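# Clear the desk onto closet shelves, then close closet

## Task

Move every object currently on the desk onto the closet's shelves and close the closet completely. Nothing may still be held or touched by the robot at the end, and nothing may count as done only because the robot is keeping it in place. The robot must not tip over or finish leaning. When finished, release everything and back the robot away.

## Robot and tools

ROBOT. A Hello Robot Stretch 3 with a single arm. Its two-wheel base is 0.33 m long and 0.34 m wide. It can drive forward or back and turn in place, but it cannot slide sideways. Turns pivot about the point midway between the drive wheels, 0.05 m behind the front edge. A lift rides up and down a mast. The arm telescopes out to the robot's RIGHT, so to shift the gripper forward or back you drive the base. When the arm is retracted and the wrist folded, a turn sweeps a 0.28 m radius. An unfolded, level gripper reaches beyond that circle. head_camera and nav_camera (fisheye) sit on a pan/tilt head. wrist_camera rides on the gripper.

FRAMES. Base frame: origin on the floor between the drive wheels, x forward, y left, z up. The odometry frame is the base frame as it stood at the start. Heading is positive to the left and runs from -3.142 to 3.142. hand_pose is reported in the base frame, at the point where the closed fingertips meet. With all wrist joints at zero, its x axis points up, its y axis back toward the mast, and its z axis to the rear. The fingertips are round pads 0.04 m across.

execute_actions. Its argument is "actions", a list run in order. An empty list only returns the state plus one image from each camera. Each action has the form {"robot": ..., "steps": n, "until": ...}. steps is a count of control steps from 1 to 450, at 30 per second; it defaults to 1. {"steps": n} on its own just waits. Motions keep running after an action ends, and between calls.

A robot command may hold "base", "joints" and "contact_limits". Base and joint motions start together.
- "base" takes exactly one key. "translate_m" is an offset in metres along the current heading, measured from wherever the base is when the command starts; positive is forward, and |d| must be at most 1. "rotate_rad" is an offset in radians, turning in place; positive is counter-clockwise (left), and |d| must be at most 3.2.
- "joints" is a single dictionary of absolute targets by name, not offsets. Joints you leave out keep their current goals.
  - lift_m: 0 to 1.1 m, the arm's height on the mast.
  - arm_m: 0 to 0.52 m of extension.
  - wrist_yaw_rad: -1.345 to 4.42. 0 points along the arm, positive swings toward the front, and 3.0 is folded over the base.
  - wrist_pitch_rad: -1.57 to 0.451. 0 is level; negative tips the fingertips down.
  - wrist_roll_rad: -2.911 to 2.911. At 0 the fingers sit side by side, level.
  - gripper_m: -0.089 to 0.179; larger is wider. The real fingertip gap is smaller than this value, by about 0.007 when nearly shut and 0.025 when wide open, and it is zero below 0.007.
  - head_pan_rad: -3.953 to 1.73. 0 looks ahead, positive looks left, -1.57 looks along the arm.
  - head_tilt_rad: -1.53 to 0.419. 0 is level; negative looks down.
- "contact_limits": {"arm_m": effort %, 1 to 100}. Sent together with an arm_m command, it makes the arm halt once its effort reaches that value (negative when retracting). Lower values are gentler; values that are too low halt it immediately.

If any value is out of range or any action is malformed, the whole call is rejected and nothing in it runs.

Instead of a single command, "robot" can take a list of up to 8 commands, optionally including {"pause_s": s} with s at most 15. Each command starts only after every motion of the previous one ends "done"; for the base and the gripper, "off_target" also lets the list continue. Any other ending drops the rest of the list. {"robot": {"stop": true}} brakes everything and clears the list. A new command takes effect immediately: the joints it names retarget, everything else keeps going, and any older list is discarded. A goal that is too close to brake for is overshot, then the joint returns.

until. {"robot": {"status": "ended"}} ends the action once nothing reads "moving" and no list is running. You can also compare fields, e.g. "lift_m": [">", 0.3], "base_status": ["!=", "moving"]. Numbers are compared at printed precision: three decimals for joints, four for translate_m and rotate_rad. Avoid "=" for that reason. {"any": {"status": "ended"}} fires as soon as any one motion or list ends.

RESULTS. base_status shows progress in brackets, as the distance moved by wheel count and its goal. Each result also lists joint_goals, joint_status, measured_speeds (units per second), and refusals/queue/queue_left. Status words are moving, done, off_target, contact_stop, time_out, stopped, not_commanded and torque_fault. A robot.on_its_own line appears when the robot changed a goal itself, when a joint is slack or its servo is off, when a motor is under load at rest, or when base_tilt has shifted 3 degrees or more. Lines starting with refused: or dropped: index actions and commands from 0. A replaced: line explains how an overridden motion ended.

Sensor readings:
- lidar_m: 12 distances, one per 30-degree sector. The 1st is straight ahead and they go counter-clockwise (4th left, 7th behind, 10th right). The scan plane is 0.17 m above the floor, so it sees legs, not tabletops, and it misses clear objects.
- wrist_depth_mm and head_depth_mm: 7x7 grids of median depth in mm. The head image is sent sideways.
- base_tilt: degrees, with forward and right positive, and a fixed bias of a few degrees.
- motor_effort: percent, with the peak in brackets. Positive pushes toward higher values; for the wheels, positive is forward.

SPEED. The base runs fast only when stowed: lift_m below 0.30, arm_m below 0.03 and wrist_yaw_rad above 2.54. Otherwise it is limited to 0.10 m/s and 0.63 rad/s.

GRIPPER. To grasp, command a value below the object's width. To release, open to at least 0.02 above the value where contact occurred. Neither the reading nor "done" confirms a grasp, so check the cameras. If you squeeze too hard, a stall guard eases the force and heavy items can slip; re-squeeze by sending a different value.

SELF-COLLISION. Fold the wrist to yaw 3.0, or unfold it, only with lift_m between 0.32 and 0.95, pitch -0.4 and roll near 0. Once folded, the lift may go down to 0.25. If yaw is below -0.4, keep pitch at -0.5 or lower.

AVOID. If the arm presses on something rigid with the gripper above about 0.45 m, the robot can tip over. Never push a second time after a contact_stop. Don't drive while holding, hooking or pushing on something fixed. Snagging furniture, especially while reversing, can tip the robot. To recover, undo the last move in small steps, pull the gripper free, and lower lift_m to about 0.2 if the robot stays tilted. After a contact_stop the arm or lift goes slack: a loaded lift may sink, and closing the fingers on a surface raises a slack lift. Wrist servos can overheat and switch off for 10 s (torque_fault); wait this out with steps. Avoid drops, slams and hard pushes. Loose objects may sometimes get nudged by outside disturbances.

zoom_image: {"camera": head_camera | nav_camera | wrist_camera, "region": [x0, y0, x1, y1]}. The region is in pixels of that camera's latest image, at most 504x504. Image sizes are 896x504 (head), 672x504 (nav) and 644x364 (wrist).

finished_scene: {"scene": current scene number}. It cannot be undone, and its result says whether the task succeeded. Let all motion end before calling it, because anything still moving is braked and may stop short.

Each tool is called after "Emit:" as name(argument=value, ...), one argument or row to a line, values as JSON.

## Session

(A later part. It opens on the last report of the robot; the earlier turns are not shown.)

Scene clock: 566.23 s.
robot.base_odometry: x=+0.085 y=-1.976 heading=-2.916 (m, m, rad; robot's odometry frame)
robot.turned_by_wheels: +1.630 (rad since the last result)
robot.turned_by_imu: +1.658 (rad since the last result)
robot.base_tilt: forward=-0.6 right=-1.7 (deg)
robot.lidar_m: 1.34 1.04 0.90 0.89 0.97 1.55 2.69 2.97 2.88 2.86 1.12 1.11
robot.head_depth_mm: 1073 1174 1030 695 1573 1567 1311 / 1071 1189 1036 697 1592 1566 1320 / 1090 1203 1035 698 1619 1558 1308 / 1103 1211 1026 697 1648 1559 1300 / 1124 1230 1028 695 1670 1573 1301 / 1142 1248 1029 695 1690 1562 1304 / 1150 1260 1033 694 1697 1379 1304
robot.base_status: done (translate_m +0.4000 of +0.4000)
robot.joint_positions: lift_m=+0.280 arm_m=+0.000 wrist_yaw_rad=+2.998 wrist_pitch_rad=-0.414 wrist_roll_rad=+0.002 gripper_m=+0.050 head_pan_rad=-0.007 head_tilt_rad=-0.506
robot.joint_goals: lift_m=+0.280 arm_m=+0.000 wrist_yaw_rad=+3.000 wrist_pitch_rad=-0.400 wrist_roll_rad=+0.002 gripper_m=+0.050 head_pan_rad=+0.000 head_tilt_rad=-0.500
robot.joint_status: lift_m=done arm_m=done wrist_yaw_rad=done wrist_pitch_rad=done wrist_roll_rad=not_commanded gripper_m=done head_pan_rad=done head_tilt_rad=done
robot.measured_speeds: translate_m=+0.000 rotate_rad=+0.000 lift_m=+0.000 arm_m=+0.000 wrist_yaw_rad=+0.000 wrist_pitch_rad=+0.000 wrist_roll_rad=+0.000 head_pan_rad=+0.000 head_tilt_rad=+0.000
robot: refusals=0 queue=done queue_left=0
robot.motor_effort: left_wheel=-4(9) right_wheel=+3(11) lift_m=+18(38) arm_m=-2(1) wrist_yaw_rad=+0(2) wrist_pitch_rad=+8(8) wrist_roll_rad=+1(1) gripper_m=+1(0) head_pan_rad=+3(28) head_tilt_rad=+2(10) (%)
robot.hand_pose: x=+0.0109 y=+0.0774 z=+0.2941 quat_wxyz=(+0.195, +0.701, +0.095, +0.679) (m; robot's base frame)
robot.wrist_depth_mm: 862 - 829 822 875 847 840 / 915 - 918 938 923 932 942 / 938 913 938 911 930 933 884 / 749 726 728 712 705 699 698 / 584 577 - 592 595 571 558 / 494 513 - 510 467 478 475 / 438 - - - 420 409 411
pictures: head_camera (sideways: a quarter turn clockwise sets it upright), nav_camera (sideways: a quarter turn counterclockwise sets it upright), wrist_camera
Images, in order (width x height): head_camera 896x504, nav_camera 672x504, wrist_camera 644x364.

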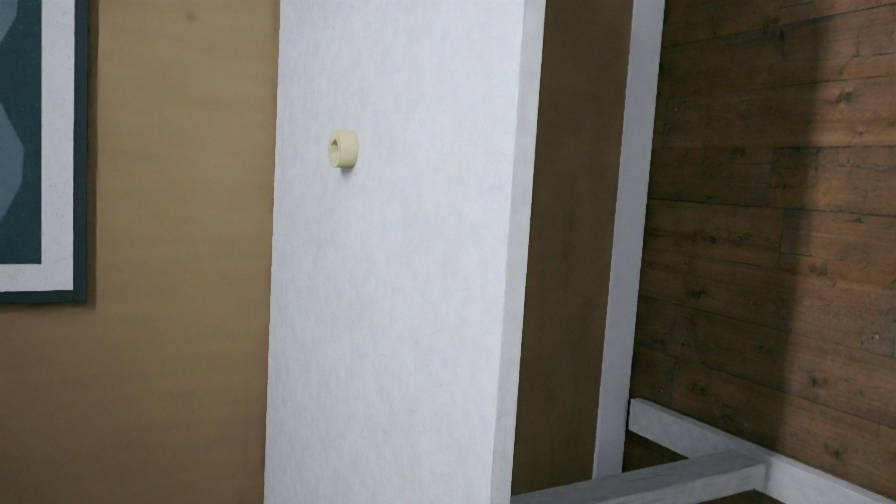

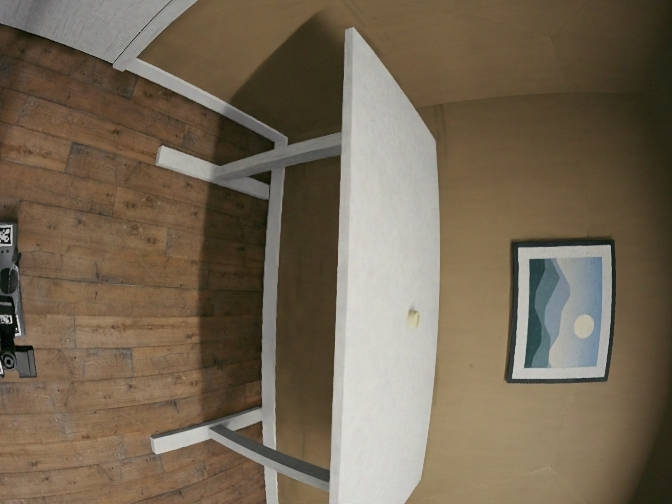

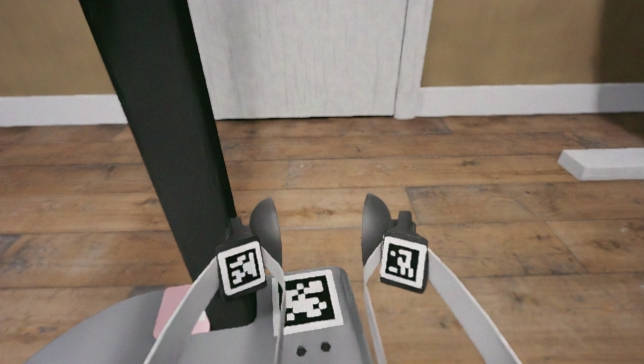

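Emit:
execute_actions(
  actions=[
    {"robot":[{"base":{"translate_m":0.2},"joints":{"lift_m":0.9}},{"joints":{"wrist_yaw_rad":0.5}},{"joints":{"lift_m":1.09,"wrist_yaw_rad":0,"gripper_m":0.13,"wrist_pitch_rad":-0.6,"head_pan_rad":-1.57,"head_tilt_rad":-0.7}},{"base":{"rotate_rad":1.45}},{"base":{"translate_m":-0.04},"joints":{"arm_m":0.25}}],"steps":450,"until":{"robot":{"status":"ended"}}},
    {"steps":150,"until":{"robot":{"status":"ended"}}},
  ],
)

Scene clock: 587.70 s.
robot.base_odometry: x=-0.114 y=-1.981 heading=-1.466 (m, m, rad; robot's odometry frame)
robot.turned_by_wheels: +1.450 (rad since the last result)
robot.turned_by_imu: +1.457 (rad since the last result)
robot.base_tilt: forward=-0.5 right=-1.7 (deg)
robot.lidar_m: 0.89 0.95 1.36 2.89 3.05 2.93 2.85 0.96 0.95 1.14 0.89 0.95
robot.head_depth_mm: - 928 665 518 1503 1370 1186 / - 928 665 518 1494 1360 1192 / - 831 666 519 1498 1375 1189 / 975 835 665 519 1504 1366 1188 / 968 985 667 519 1544 1368 1185 / 969 925 664 518 1540 1361 1190 / 971 927 665 518 1538 1376 1182
robot.base_status: done (translate_m -0.0400 of -0.0400)
robot.joint_positions: lift_m=+1.090 arm_m=+0.250 wrist_yaw_rad=+0.002 wrist_pitch_rad=-0.611 wrist_roll_rad=+0.002 gripper_m=+0.130 head_pan_rad=-1.563 head_tilt_rad=-0.691
robot.joint_goals: lift_m=+1.090 arm_m=+0.250 wrist_yaw_rad=+0.000 wrist_pitch_rad=-0.600 wrist_roll_rad=+0.002 gripper_m=+0.130 head_pan_rad=-1.570 head_tilt_rad=-0.700
robot.joint_status: lift_m=done arm_m=done wrist_yaw_rad=done wrist_pitch_rad=done wrist_roll_rad=not_commanded gripper_m=done head_pan_rad=done head_tilt_rad=done
robot.measured_speeds: translate_m=+0.000 rotate_rad=+0.000 lift_m=+0.000 arm_m=+0.000 wrist_yaw_rad=+0.000 wrist_pitch_rad=+0.000 wrist_roll_rad=+0.000 head_pan_rad=+0.000 head_tilt_rad=+0.000
robot: refusals=0 queue=done queue_left=0
robot.motor_effort: left_wheel=-4(11) right_wheel=+4(11) lift_m=+43(40) arm_m=+3(2) wrist_yaw_rad=-2(5) wrist_pitch_rad=+6(8) wrist_roll_rad=+1(1) gripper_m=+1(100) head_pan_rad=-2(27) head_tilt_rad=-2(15) (%)
robot.hand_pose: x=-0.0212 y=-0.5907 z=+1.0615 quat_wxyz=(+0.674, +0.213, -0.675, -0.213) (m; robot's base frame)
robot.wrist_depth_mm: 605 594 584 592 587 590 580 / 509 510 505 509 508 509 495 / 421 415 417 413 410 402 407 / 351 351 343 339 348 344 340 / 304 311 302 302 297 302 301 / 265 271 263 261 265 257 261 / 237 237 237 236 236 236 233
pictures: head_camera (sideways: a quarter turn clockwise sets it upright), nav_camera (sideways: a quarter turn counterclockwise sets it upright), wrist_camera
Images, in order (width x height): head_camera 896x504, nav_camera 672x504, wrist_camera 644x364.

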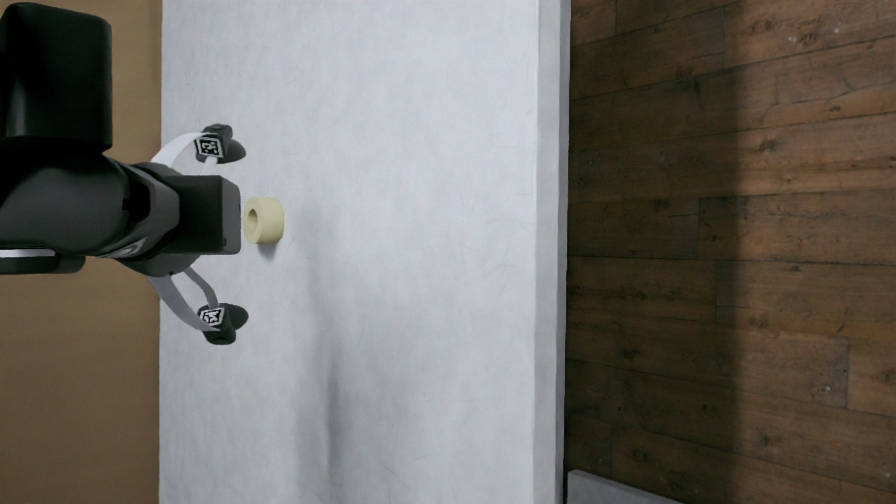

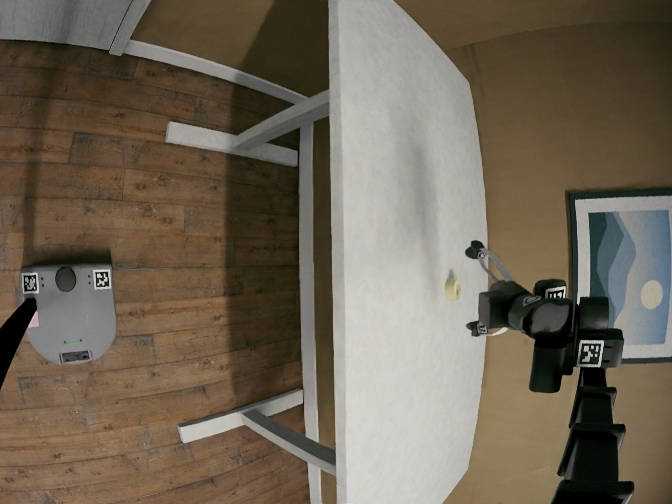

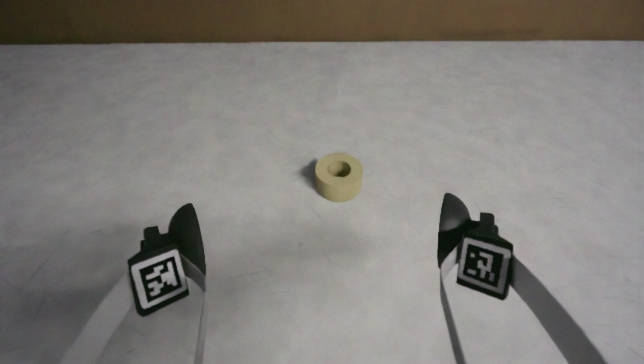

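Emit:
execute_actions(
  actions=[
    {"robot":[{"base":{"translate_m":-0.02},"joints":{"arm_m":0.36}},{"joints":{"lift_m":0.992}}],"steps":450,"until":{"robot":{"status":"ended"}}},
  ],
)

Scene clock: 594.73 s.
robot.base_odometry: x=-0.116 y=-1.961 heading=-1.466 (m, m, rad; robot's odometry frame)
robot.turned_by_wheels: +0.000 (rad since the last result)
robot.turned_by_imu: +0.001 (rad since the last result)
robot.base_tilt: forward=-0.6 right=-1.7 (deg)
robot.lidar_m: 0.92 0.97 1.39 2.88 3.06 2.91 2.82 0.96 0.94 1.14 0.90 0.97
robot.head_depth_mm: 933 - 665 520 1506 1366 1187 / 927 881 665 519 1503 1373 1197 / 919 - 639 520 1492 1363 1187 / 950 - 638 519 1494 1377 1192 / 968 934 664 519 1497 1368 1187 / 966 922 665 518 1538 1374 1188 / 968 925 663 519 1529 1378 1185
robot.base_status: done (translate_m -0.0200 of -0.0200)
robot.joint_positions: lift_m=+0.993 arm_m=+0.360 wrist_yaw_rad=+0.002 wrist_pitch_rad=-0.608 wrist_roll_rad=+0.003 gripper_m=+0.130 head_pan_rad=-1.563 head_tilt_rad=-0.691
robot.joint_goals: lift_m=+0.992 arm_m=+0.360 wrist_yaw_rad=+0.000 wrist_pitch_rad=-0.600 wrist_roll_rad=+0.003 gripper_m=+0.130 head_pan_rad=-1.570 head_tilt_rad=-0.700
robot.joint_status: lift_m=done arm_m=done wrist_yaw_rad=done wrist_pitch_rad=done wrist_roll_rad=not_commanded gripper_m=done head_pan_rad=done head_tilt_rad=done
robot.measured_speeds: translate_m=+0.000 rotate_rad=+0.000 lift_m=+0.000 arm_m=+0.000 wrist_yaw_rad=+0.000 wrist_pitch_rad=+0.000 wrist_roll_rad=+0.000 head_pan_rad=+0.000 head_tilt_rad=+0.000
robot: refusals=0 queue=done queue_left=0
robot.motor_effort: left_wheel=-4(8) right_wheel=+4(5) lift_m=+15(43) arm_m=+3(1) wrist_yaw_rad=-2(2) wrist_pitch_rad=+5(7) wrist_roll_rad=+1(1) gripper_m=+0(1) head_pan_rad=-2(2) head_tilt_rad=-3(2) (%)
robot.hand_pose: x=-0.0212 y=-0.7011 z=+0.9651 quat_wxyz=(+0.674, +0.212, -0.675, -0.212) (m; robot's base frame)
robot.wrist_depth_mm: 424 415 413 407 407 404 401 / 324 319 316 315 313 310 309 / 260 258 255 256 256 254 252 / 218 218 216 189 215 217 213 / 187 194 187 177 186 188 185 / 166 169 163 164 162 160 162 / 150 147 146 147 146 145 145
pictures: head_camera (sideways: a quarter turn clockwise sets it upright), nav_camera (sideways: a quarter turn counterclockwise sets it upright), wrist_camera
Images, in order (width x height): head_camera 896x504, nav_camera 672x504, wrist_camera 644x364.

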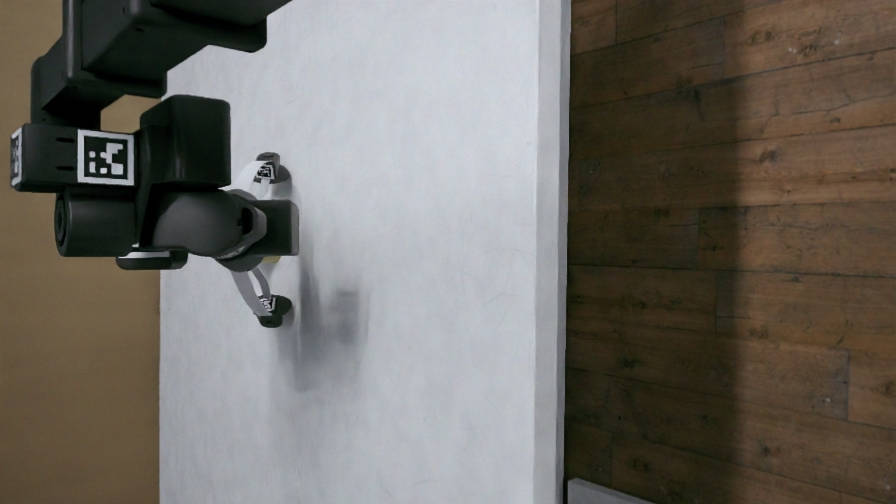

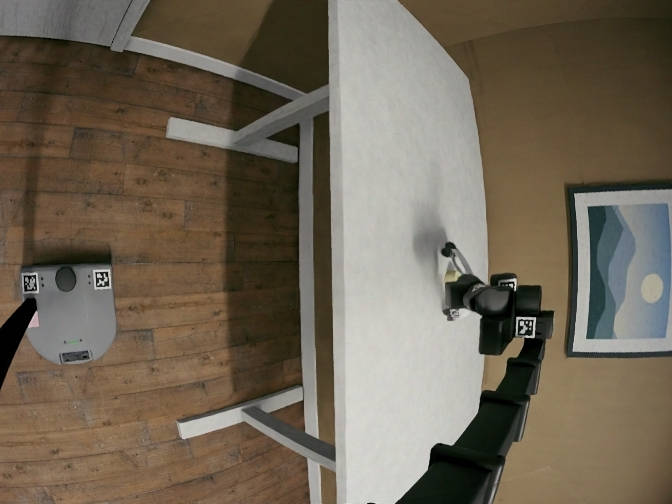

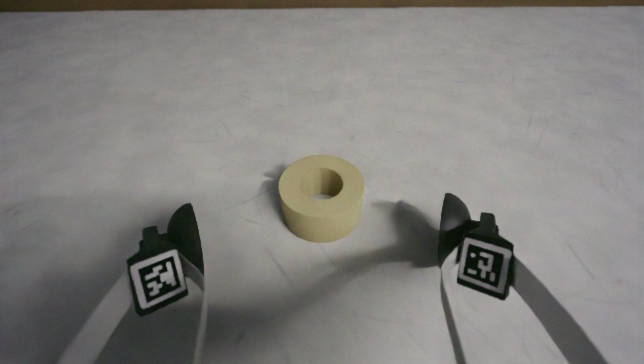

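Emit:
execute_actions(
  actions=[
    {"robot":[{"joints":{"arm_m":0.39}},{"joints":{"gripper_m":0.03}},{"pause_s":0.5},{"joints":{"lift_m":1.08}},{"joints":{"arm_m":0.0}}],"steps":450,"until":{"robot":{"status":"ended"}}},
  ],
)

Scene clock: 605.70 s.
robot.base_odometry: x=-0.116 y=-1.961 heading=-1.466 (m, m, rad; robot's odometry frame)
robot.turned_by_wheels: +0.000 (rad since the last result)
robot.turned_by_imu: +0.001 (rad since the last result)
robot.base_tilt: forward=-0.6 right=-1.8 (deg)
robot.lidar_m: 0.91 0.97 1.38 2.89 3.06 2.91 2.82 0.96 0.94 1.14 0.90 0.97
robot.head_depth_mm: - - - - - 1346 1195 / - - - - - 1308 1192 / - - - - - 1346 1195 / 965 - 639 - 1510 1358 1189 / 966 931 667 510 1557 1368 1189 / 964 923 662 519 1537 1361 1190 / 971 931 665 518 1538 1371 1180
robot.base_status: done (translate_m -0.0200 of -0.0200)
robot.joint_positions: lift_m=+1.080 arm_m=+0.000 wrist_yaw_rad=+0.002 wrist_pitch_rad=-0.613 wrist_roll_rad=+0.003 gripper_m=+0.031 head_pan_rad=-1.563 head_tilt_rad=-0.691
robot.joint_goals: lift_m=+1.080 arm_m=+0.000 wrist_yaw_rad=+0.000 wrist_pitch_rad=-0.600 wrist_roll_rad=+0.003 gripper_m=+0.030 head_pan_rad=-1.570 head_tilt_rad=-0.700
robot.joint_status: lift_m=done arm_m=done wrist_yaw_rad=done wrist_pitch_rad=done wrist_roll_rad=not_commanded gripper_m=done head_pan_rad=done head_tilt_rad=done
robot.measured_speeds: translate_m=+0.000 rotate_rad=+0.000 lift_m=+0.000 arm_m=+0.000 wrist_yaw_rad=+0.000 wrist_pitch_rad=+0.000 wrist_roll_rad=+0.000 head_pan_rad=+0.000 head_tilt_rad=+0.000
robot: refusals=0 queue=done queue_left=0
robot.motor_effort: left_wheel=-3(4) right_wheel=+2(4) lift_m=+43(45) arm_m=-2(2) wrist_yaw_rad=-2(2) wrist_pitch_rad=+7(7) wrist_roll_rad=+1(1) gripper_m=-13(100) head_pan_rad=+0(1) head_tilt_rad=-4(3) (%)
robot.hand_pose: x=-0.0212 y=-0.3411 z=+1.0512 quat_wxyz=(+0.674, +0.214, -0.675, -0.213) (m; robot's base frame)
robot.wrist_depth_mm: 651 644 635 629 637 622 606 / 493 486 490 490 478 478 481 / 400 399 395 400 390 397 393 / 337 330 334 336 327 330 328 / 293 291 300 165 291 286 283 / 262 259 261 155 253 258 259 / - - - - - - -
pictures: head_camera (sideways: a quarter turn clockwise sets it upright), nav_camera (sideways: a quarter turn counterclockwise sets it upright), wrist_camera
Images, in order (width x height): head_camera 896x504, nav_camera 672x504, wrist_camera 644x364.

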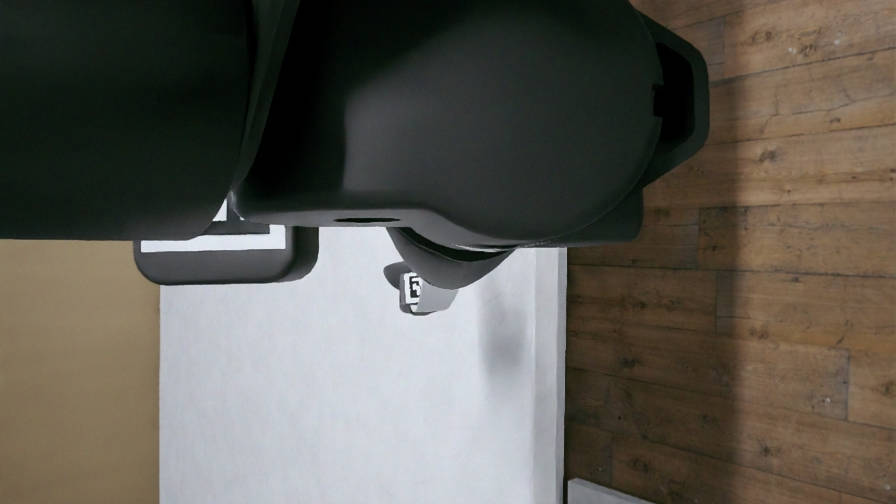

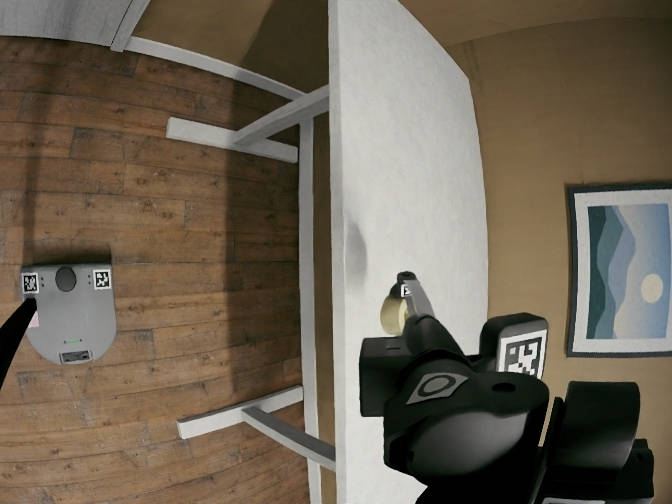

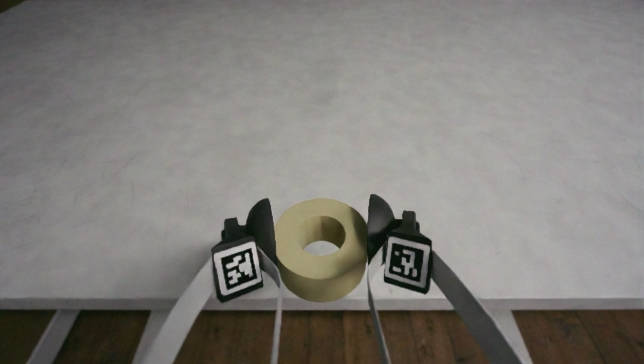

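Emit:
execute_actions(
  actions=[
    {"robot":[{"base":{"rotate_rad":1.71},"joints":{"wrist_pitch_rad":-0.4,"head_pan_rad":0,"head_tilt_rad":-0.4}},{"joints":{"lift_m":0.9}},{"joints":{"wrist_yaw_rad":3.0}},{"joints":{"lift_m":0.29}},{"base":{"translate_m":1.0}},{"base":{"translate_m":1.0}},{"base":{"translate_m":0.3}}],"steps":450,"until":{"robot":{"status":"ended"}}},
    {"steps":300,"until":{"robot":{"status":"ended"}}},
  ],
)

Scene clock: 634.17 s.
robot.base_odometry: x=+1.833 y=-1.476 heading=+0.244 (m, m, rad; robot's odometry frame)
robot.turned_by_wheels: +1.710 (rad since the last result)
robot.turned_by_imu: +1.736 (rad since the last result)
robot.base_tilt: forward=-0.7 right=-1.6 (deg)
robot.lidar_m: 0.97 1.04 2.47 2.47 2.75 2.69 2.84 1.58 1.31 1.31 1.46 0.99
robot.head_depth_mm: 1321 1414 1535 1650 1584 1732 1400 / 1349 1438 1559 1682 1578 1725 1402 / 1366 1459 1577 1713 1580 1728 1405 / 1379 1475 1614 1749 1662 1726 1407 / 1199 1365 959 1021 1114 1210 1320 / 804 860 925 1007 1111 1218 1339 / 816 875 949 1026 1130 1244 1347
robot.base_status: moving (translate_m +0.0087 of +0.3000)
robot.joint_positions: lift_m=+0.290 arm_m=+0.000 wrist_yaw_rad=+2.998 wrist_pitch_rad=-0.420 wrist_roll_rad=+0.003 gripper_m=+0.031 head_pan_rad=-0.007 head_tilt_rad=-0.407
robot.joint_goals: lift_m=+0.290 arm_m=+0.000 wrist_yaw_rad=+3.000 wrist_pitch_rad=-0.400 wrist_roll_rad=+0.003 gripper_m=+0.030 head_pan_rad=+0.000 head_tilt_rad=-0.400
robot.joint_status: lift_m=done arm_m=done wrist_yaw_rad=done wrist_pitch_rad=done wrist_roll_rad=not_commanded gripper_m=done head_pan_rad=done head_tilt_rad=done
robot.measured_speeds: translate_m=+0.068 rotate_rad=-0.001 lift_m=+0.000 arm_m=+0.000 wrist_yaw_rad=+0.000 wrist_pitch_rad=+0.000 wrist_roll_rad=+0.000 head_pan_rad=+0.000 head_tilt_rad=+0.000
robot: refusals=0 queue=running queue_left=0
robot.motor_effort: left_wheel=+3(9) right_wheel=+8(10) lift_m=+18(41) arm_m=-2(3) wrist_yaw_rad=+1(3) wrist_pitch_rad=+11(13) wrist_roll_rad=+1(1) gripper_m=-12(12) head_pan_rad=+4(29) head_tilt_rad=+1(18) (%)
robot.hand_pose: x=+0.0108 y=+0.0766 z=+0.3028 quat_wxyz=(+0.197, +0.701, +0.097, +0.678) (m; robot's base frame)
robot.wrist_depth_mm: - - - - - - - / - - - - - - - / 983 982 930 926 946 945 920 / 748 741 752 741 718 704 686 / 587 597 - 165 573 582 565 / 500 503 - 148 472 486 491 / 442 - - - 429 419 415
pictures: head_camera (sideways: a quarter turn clockwise sets it upright), nav_camera (sideways: a quarter turn counterclockwise sets it upright), wrist_camera
Images, in order (width x height): head_camera 896x504, nav_camera 672x504, wrist_camera 644x364.

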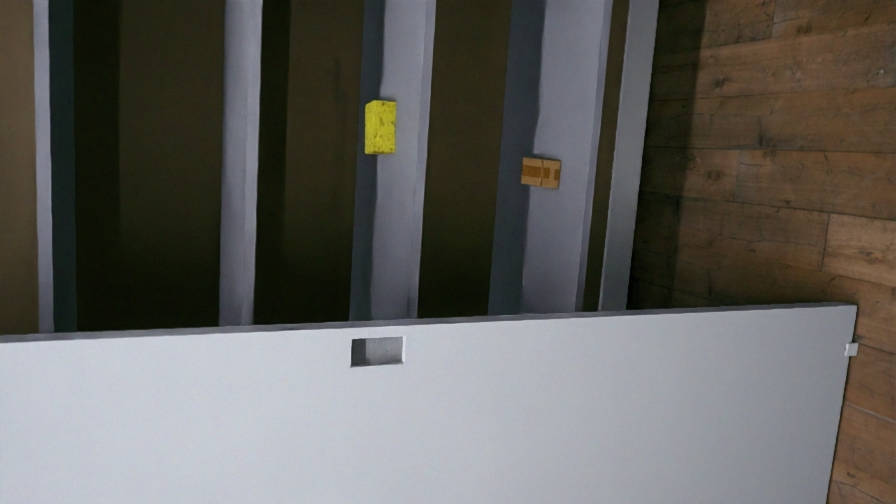

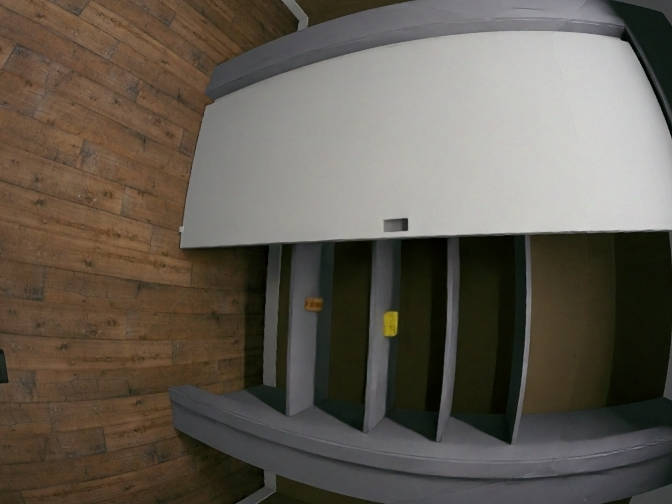

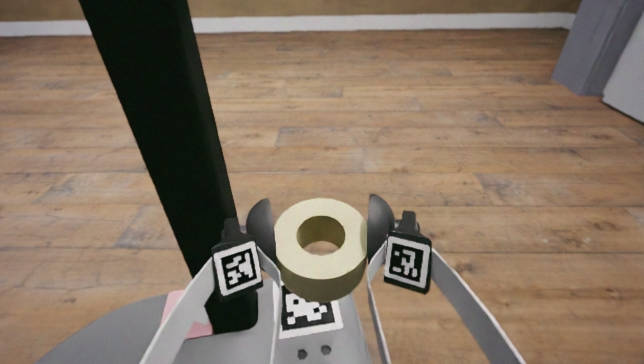

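Emit:
execute_actions(
  actions=[
    {"robot":{"base":{"translate_m":0.2}},"steps":200,"until":{"robot":{"status":"ended"}}},
    {"robot":[{"base":{"rotate_rad":1.4},"joints":{"lift_m":0.87,"head_pan_rad":-1.57,"head_tilt_rad":-0.5}},{"joints":{"wrist_yaw_rad":0}},{"joints":{"wrist_pitch_rad":-0.2}}],"steps":450,"until":{"robot":{"status":"ended"}}},
  ],
)

Scene clock: 658.60 s.
robot.base_odometry: x=+2.310 y=-1.357 heading=+1.644 (m, m, rad; robot's odometry frame)
robot.turned_by_wheels: +1.400 (rad since the last result)
robot.turned_by_imu: +1.409 (rad since the last result)
robot.base_tilt: forward=-0.6 right=-1.7 (deg)
robot.lidar_m: 2.37 2.48 3.46 3.18 1.94 1.45 1.40 0.65 0.72 1.18 0.48 0.66
robot.head_depth_mm: 974 972 1148 937 1290 1125 1385 / 976 970 1158 943 1290 1118 1345 / 973 978 1161 938 1289 1039 - / 972 969 1148 945 1278 479 - / 974 973 1159 941 1290 1129 1316 / 972 970 1157 985 1289 1084 1229 / 978 972 1130 488 525 584 670
robot.base_status: done (rotate_rad +1.3998 of +1.4000)
robot.joint_positions: lift_m=+0.870 arm_m=+0.000 wrist_yaw_rad=+0.003 wrist_pitch_rad=-0.223 wrist_roll_rad=+0.003 gripper_m=+0.031 head_pan_rad=-1.563 head_tilt_rad=-0.494
robot.joint_goals: lift_m=+0.870 arm_m=+0.000 wrist_yaw_rad=+0.000 wrist_pitch_rad=-0.200 wrist_roll_rad=+0.003 gripper_m=+0.030 head_pan_rad=-1.570 head_tilt_rad=-0.500
robot.joint_status: lift_m=done arm_m=done wrist_yaw_rad=done wrist_pitch_rad=done wrist_roll_rad=not_commanded gripper_m=done head_pan_rad=done head_tilt_rad=done
robot.measured_speeds: translate_m=+0.000 rotate_rad=+0.000 lift_m=+0.000 arm_m=+0.000 wrist_yaw_rad=+0.000 wrist_pitch_rad=+0.000 wrist_roll_rad=+0.000 head_pan_rad=+0.000 head_tilt_rad=+0.000
robot: refusals=0 queue=done queue_left=0
robot.motor_effort: left_wheel=-4(11) right_wheel=+4(9) lift_m=+42(45) arm_m=-2(2) wrist_yaw_rad=-3(3) wrist_pitch_rad=+13(14) wrist_roll_rad=+1(1) gripper_m=-13(12) head_pan_rad=+0(28) head_tilt_rad=-3(8) (%)
robot.hand_pose: x=-0.0208 y=-0.3898 z=+0.9280 quat_wxyz=(+0.702, +0.080, -0.703, -0.078) (m; robot's base frame)
robot.wrist_depth_mm: 207 809 806 822 794 817 631 / 201 859 882 862 900 847 660 / 212 760 734 705 642 682 605 / 224 558 - - - 957 649 / 240 899 - 165 - 921 661 / 261 280 770 156 717 773 667 / 286 291 - - - 838 660
pictures: head_camera (sideways: a quarter turn clockwise sets it upright), nav_camera (sideways: a quarter turn counterclockwise sets it upright), wrist_camera
Images, in order (width x height): head_camera 896x504, nav_camera 672x504, wrist_camera 644x364.

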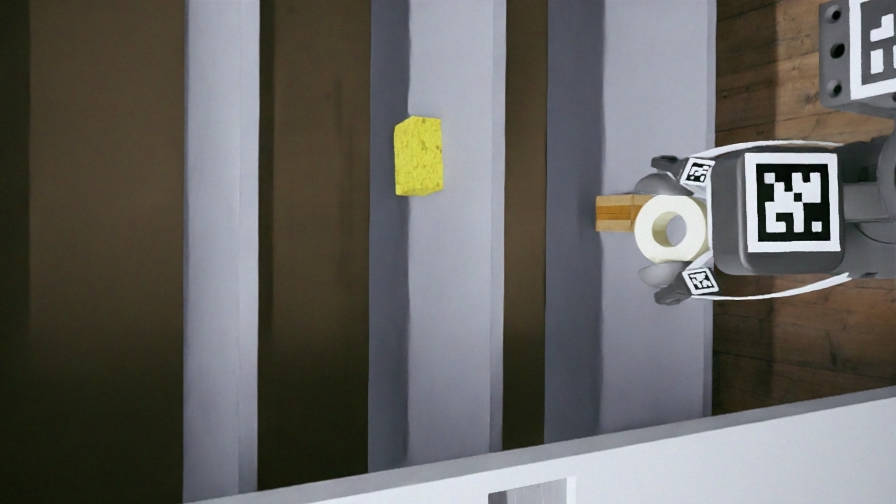

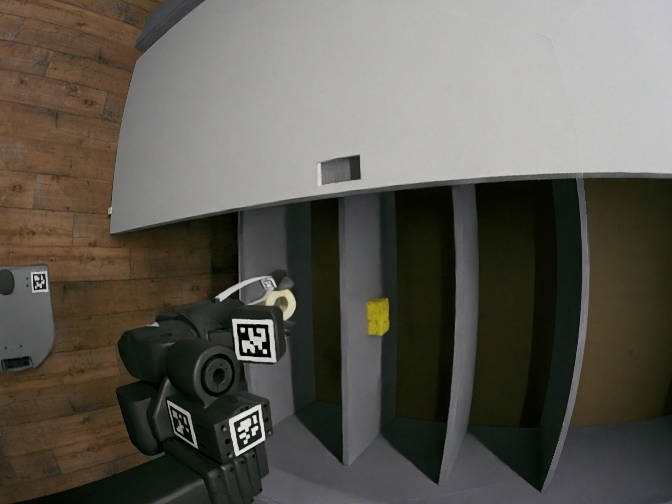

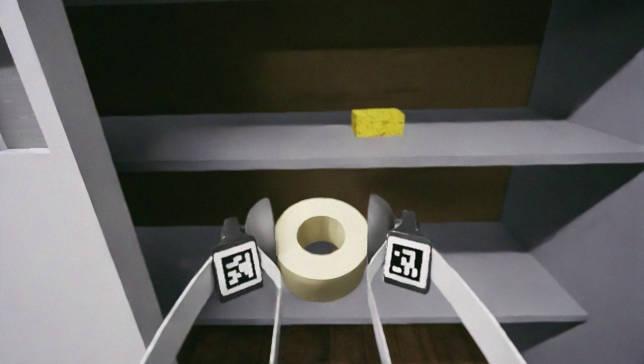

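Emit:
execute_actions(
  actions=[
    {"robot":[{"base":{"translate_m":0.05}},{"joints":{"arm_m":0.42}},{"joints":{"lift_m":0.82}}],"steps":450,"until":{"robot":{"status":"ended"}}},
  ],
)

Scene clock: 670.43 s.
robot.base_odometry: x=+2.306 y=-1.307 heading=+1.644 (m, m, rad; robot's odometry frame)
robot.turned_by_wheels: +0.000 (rad since the last result)
robot.turned_by_imu: +0.002 (rad since the last result)
robot.base_tilt: forward=-0.5 right=-1.7 (deg)
robot.lidar_m: 2.32 2.43 3.40 3.18 2.01 1.50 1.45 0.69 0.93 0.47 0.47 0.66
robot.head_depth_mm: 972 968 1157 941 1331 - - / 973 966 1155 949 1245 1461 1313 / 975 972 1164 - 1243 1108 1317 / 979 966 1163 1014 1250 1129 1308 / 975 965 1158 986 1289 1125 1317 / 978 837 1134 494 537 595 673 / 359 386 420 465 519 584 673
robot.base_status: done (translate_m +0.0500 of +0.0500)
robot.joint_positions: lift_m=+0.820 arm_m=+0.420 wrist_yaw_rad=+0.002 wrist_pitch_rad=-0.222 wrist_roll_rad=+0.003 gripper_m=+0.031 head_pan_rad=-1.563 head_tilt_rad=-0.494
robot.joint_goals: lift_m=+0.820 arm_m=+0.420 wrist_yaw_rad=+0.000 wrist_pitch_rad=-0.200 wrist_roll_rad=+0.003 gripper_m=+0.030 head_pan_rad=-1.570 head_tilt_rad=-0.500
robot.joint_status: lift_m=done arm_m=done wrist_yaw_rad=done wrist_pitch_rad=done wrist_roll_rad=not_commanded gripper_m=done head_pan_rad=done head_tilt_rad=done
robot.measured_speeds: translate_m=+0.000 rotate_rad=+0.000 lift_m=+0.000 arm_m=+0.000 wrist_yaw_rad=+0.000 wrist_pitch_rad=+0.000 wrist_roll_rad=+0.000 head_pan_rad=+0.000 head_tilt_rad=+0.000
robot: refusals=0 queue=done queue_left=0
robot.motor_effort: left_wheel=-3(7) right_wheel=+4(9) lift_m=+18(42) arm_m=+3(1) wrist_yaw_rad=-2(2) wrist_pitch_rad=+12(14) wrist_roll_rad=+1(1) gripper_m=-12(13) head_pan_rad=-3(1) head_tilt_rad=-2(2) (%)
robot.hand_pose: x=-0.0211 y=-0.8093 z=+0.8793 quat_wxyz=(+0.702, +0.079, -0.703, -0.078) (m; robot's base frame)
robot.wrist_depth_mm: 453 445 450 440 451 446 439 / 483 480 480 480 473 475 465 / 491 496 493 491 487 490 479 / 351 341 334 326 317 247 255 / 251 249 260 164 243 234 234 / 195 194 184 155 180 186 183 / 160 160 158 156 155 153 152
pictures: head_camera (sideways: a quarter turn clockwise sets it upright), nav_camera (sideways: a quarter turn counterclockwise sets it upright), wrist_camera
Images, in order (width x height): head_camera 896x504, nav_camera 672x504, wrist_camera 644x364.

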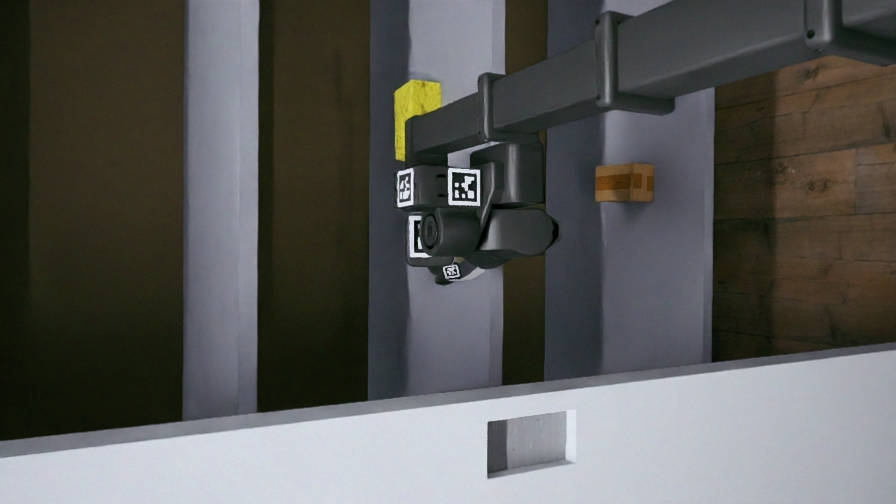

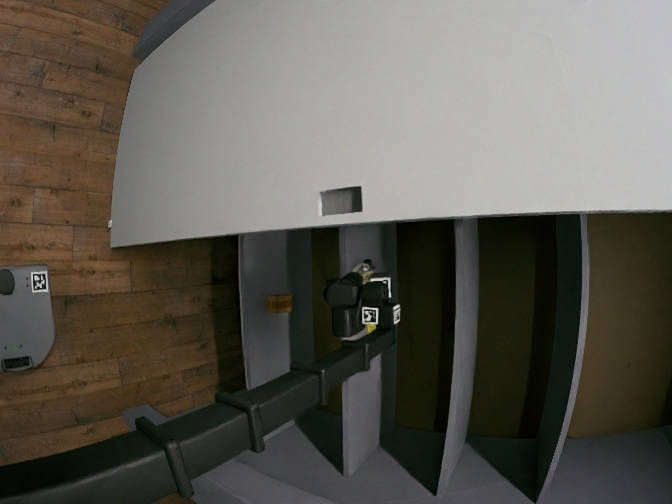

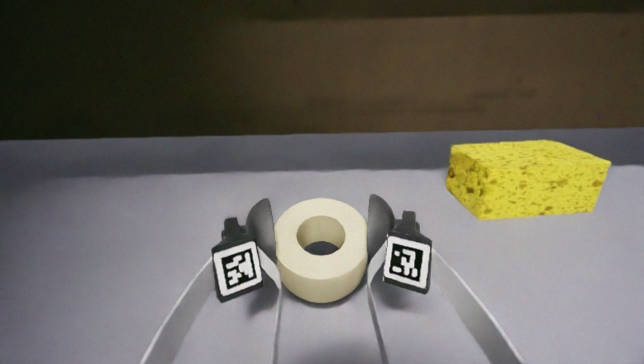

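Emit:
execute_actions(
  actions=[
    {"robot":[{"joints":{"gripper_m":0.11}},{"joints":{"lift_m":0.85}},{"joints":{"arm_m":0}},{"joints":{"gripper_m":0,"lift_m":0.9,"wrist_pitch_rad":-0.4}},{"joints":{"wrist_yaw_rad":2.6}},{"base":{"rotate_rad":-1.55},"joints":{"head_pan_rad":-0.3,"head_tilt_rad":-0.5}}],"steps":450,"until":{"robot":{"status":"ended"}}},
    {"steps":300,"until":{"robot":{"status":"ended"}}},
  ],
)

Scene clock: 691.67 s.
robot.base_odometry: x=+2.306 y=-1.307 heading=+0.094 (m, m, rad; robot's odometry frame)
robot.turned_by_wheels: -1.550 (rad since the last result)
robot.turned_by_imu: -1.552 (rad since the last result)
robot.base_tilt: forward=-0.5 right=-1.7 (deg)
robot.lidar_m: 0.47 0.48 0.67 2.32 2.44 3.48 3.18 1.98 1.49 1.45 0.69 0.94
robot.head_depth_mm: 988 972 1075 1052 1156 1213 1260 / 1072 1116 1247 1037 1287 1463 1317 / 1039 969 1228 1039 1289 1499 1325 / 1009 964 1195 984 1283 1457 1320 / 991 965 1168 942 1283 1126 1322 / 960 966 1132 937 1285 1092 1321 / 937 967 1099 941 1239 1053 1319
robot.base_status: done (rotate_rad -1.5498 of -1.5500)
robot.joint_positions: lift_m=+0.900 arm_m=+0.000 wrist_yaw_rad=+2.597 wrist_pitch_rad=-0.413 wrist_roll_rad=+0.003 gripper_m=+0.000 head_pan_rad=-0.307 head_tilt_rad=-0.494
robot.joint_goals: lift_m=+0.900 arm_m=+0.000 wrist_yaw_rad=+2.600 wrist_pitch_rad=-0.400 wrist_roll_rad=+0.003 gripper_m=+0.000 head_pan_rad=-0.300 head_tilt_rad=-0.500
robot.joint_status: lift_m=done arm_m=done wrist_yaw_rad=done wrist_pitch_rad=done wrist_roll_rad=not_commanded gripper_m=done head_pan_rad=done head_tilt_rad=done
robot.measured_speeds: translate_m=+0.000 rotate_rad=+0.000 lift_m=+0.000 arm_m=+0.000 wrist_yaw_rad=+0.000 wrist_pitch_rad=+0.000 wrist_roll_rad=+0.000 head_pan_rad=+0.000 head_tilt_rad=+0.000
robot: refusals=0 queue=done queue_left=0
robot.motor_effort: left_wheel=+4(8) right_wheel=-6(10) lift_m=+43(45) arm_m=-2(3) wrist_yaw_rad=+1(2) wrist_pitch_rad=+7(13) wrist_roll_rad=+1(1) gripper_m=-3(99) head_pan_rad=+3(31) head_tilt_rad=-2(4) (%)
robot.hand_pose: x=+0.0953 y=+0.0472 z=+0.9133 quat_wxyz=(+0.326, +0.706, -0.047, +0.627) (m; robot's base frame)
robot.wrist_depth_mm: - - - 760 517 400 352 / - - - 840 550 412 556 / - - - 923 591 431 905 / - - - - 650 472 892 / - - - - 680 558 797 / - - - - 677 - 712 / - - - - 859 - -
pictures: head_camera (sideways: a quarter turn clockwise sets it upright), nav_camera (sideways: a quarter turn counterclockwise sets it upright), wrist_camera
Images, in order (width x height): head_camera 896x504, nav_camera 672x504, wrist_camera 644x364.

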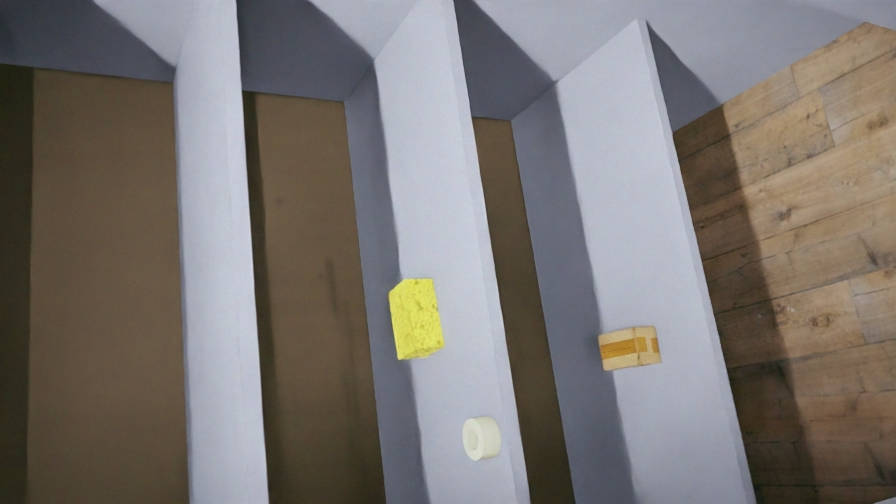

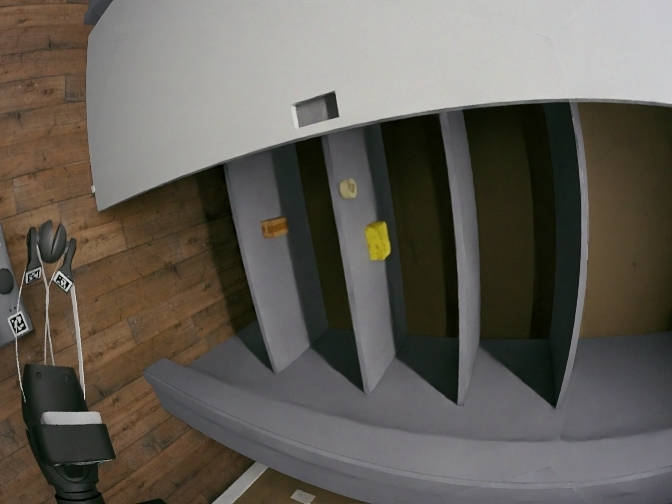

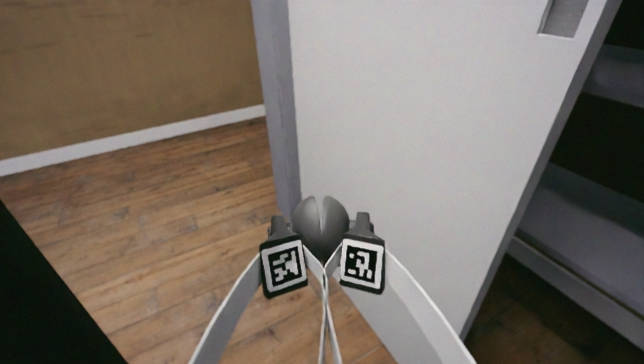

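Emit:
execute_actions(
  actions=[
    {"robot":[{"base":{"rotate_rad":1.47},"joints":{"wrist_yaw_rad":3.0}},{"base":{"translate_m":0.55},"joints":{"lift_m":0.9}},{"base":{"rotate_rad":-1.55}},{"joints":{"wrist_yaw_rad":1.57,"head_pan_rad":-0.2,"head_tilt_rad":-0.6}},{"joints":{"wrist_pitch_rad":0}}],"steps":450,"until":{"robot":{"status":"ended"}}},
    {"steps":300,"until":{"robot":{"status":"ended"}}},
  ],
)

Scene clock: 715.97 s.
robot.base_odometry: x=+2.310 y=-0.757 heading=+0.014 (m, m, rad; robot's odometry frame)
robot.turned_by_wheels: -0.080 (rad since the last result)
robot.turned_by_imu: -0.073 (rad since the last result)
robot.base_tilt: forward=-0.6 right=-1.8 (deg)
robot.lidar_m: 0.43 0.44 0.56 1.77 1.82 2.44 3.23 2.91 2.10 2.00 1.17 0.44
robot.head_depth_mm: 365 405 456 521 607 713 931 / 356 394 441 503 581 697 861 / 347 383 428 485 559 661 806 / 339 373 416 469 536 630 762 / 330 363 403 454 517 604 720 / 323 355 391 439 500 578 688 / 316 345 382 427 483 554 656
robot.base_status: done (rotate_rad -1.5498 of -1.5500)
robot.joint_positions: lift_m=+0.900 arm_m=+0.000 wrist_yaw_rad=+1.573 wrist_pitch_rad=-0.022 wrist_roll_rad=+0.003 gripper_m=+0.000 head_pan_rad=-0.207 head_tilt_rad=-0.592
robot.joint_goals: lift_m=+0.900 arm_m=+0.000 wrist_yaw_rad=+1.570 wrist_pitch_rad=+0.000 wrist_roll_rad=+0.003 gripper_m=+0.000 head_pan_rad=-0.200 head_tilt_rad=-0.600
robot.joint_status: lift_m=done arm_m=done wrist_yaw_rad=done wrist_pitch_rad=done wrist_roll_rad=not_commanded gripper_m=done head_pan_rad=done head_tilt_rad=done
robot.measured_speeds: translate_m=+0.000 rotate_rad=+0.000 lift_m=+0.000 arm_m=+0.000 wrist_yaw_rad=+0.000 wrist_pitch_rad=+0.000 wrist_roll_rad=+0.000 head_pan_rad=+0.000 head_tilt_rad=+0.000
robot: refusals=0 queue=done queue_left=0
robot.motor_effort: left_wheel=+4(8) right_wheel=-6(8) lift_m=+42(42) arm_m=-2(2) wrist_yaw_rad=-2(5) wrist_pitch_rad=+13(14) wrist_roll_rad=+1(1) gripper_m=-2(3) head_pan_rad=+2(12) head_tilt_rad=-3(12) (%)
robot.hand_pose: x=+0.2343 y=-0.1449 z=+1.0085 quat_wxyz=(+0.505, +0.507, -0.494, +0.494) (m; robot's base frame)
robot.wrist_depth_mm: 313 319 319 324 326 327 - / 321 330 332 335 343 345 - / 334 336 342 347 354 352 - / 348 353 353 360 367 365 918 / 361 362 365 - 380 382 - / 378 382 387 397 389 395 - / 389 400 400 407 403 419 823
pictures: head_camera (sideways: a quarter turn clockwise sets it upright), nav_camera (sideways: a quarter turn counterclockwise sets it upright), wrist_camera
Images, in order (width x height): head_camera 896x504, nav_camera 672x504, wrist_camera 644x364.

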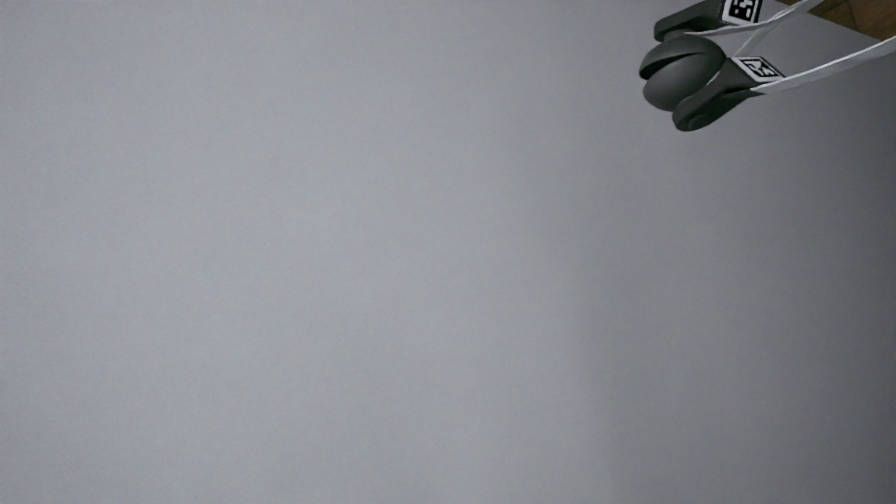

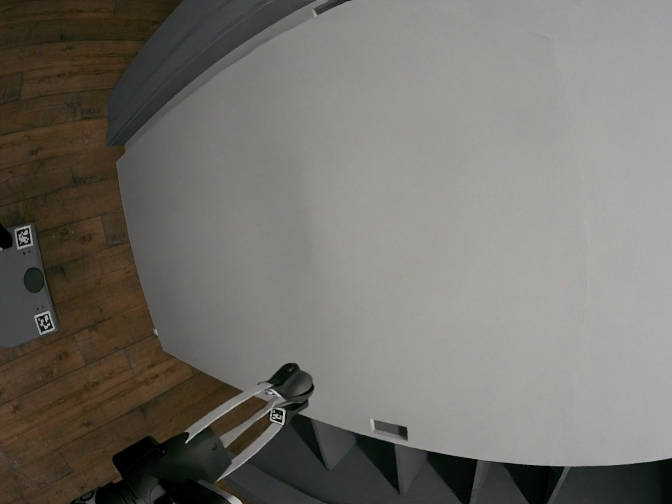

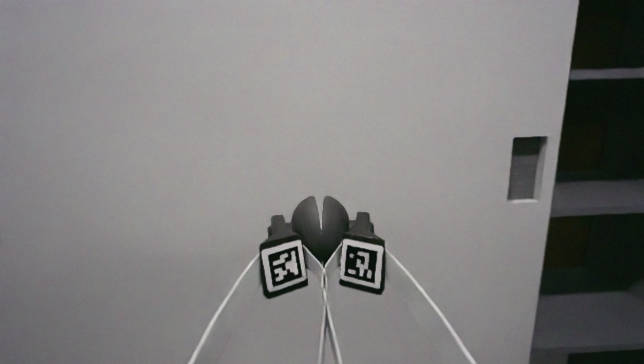

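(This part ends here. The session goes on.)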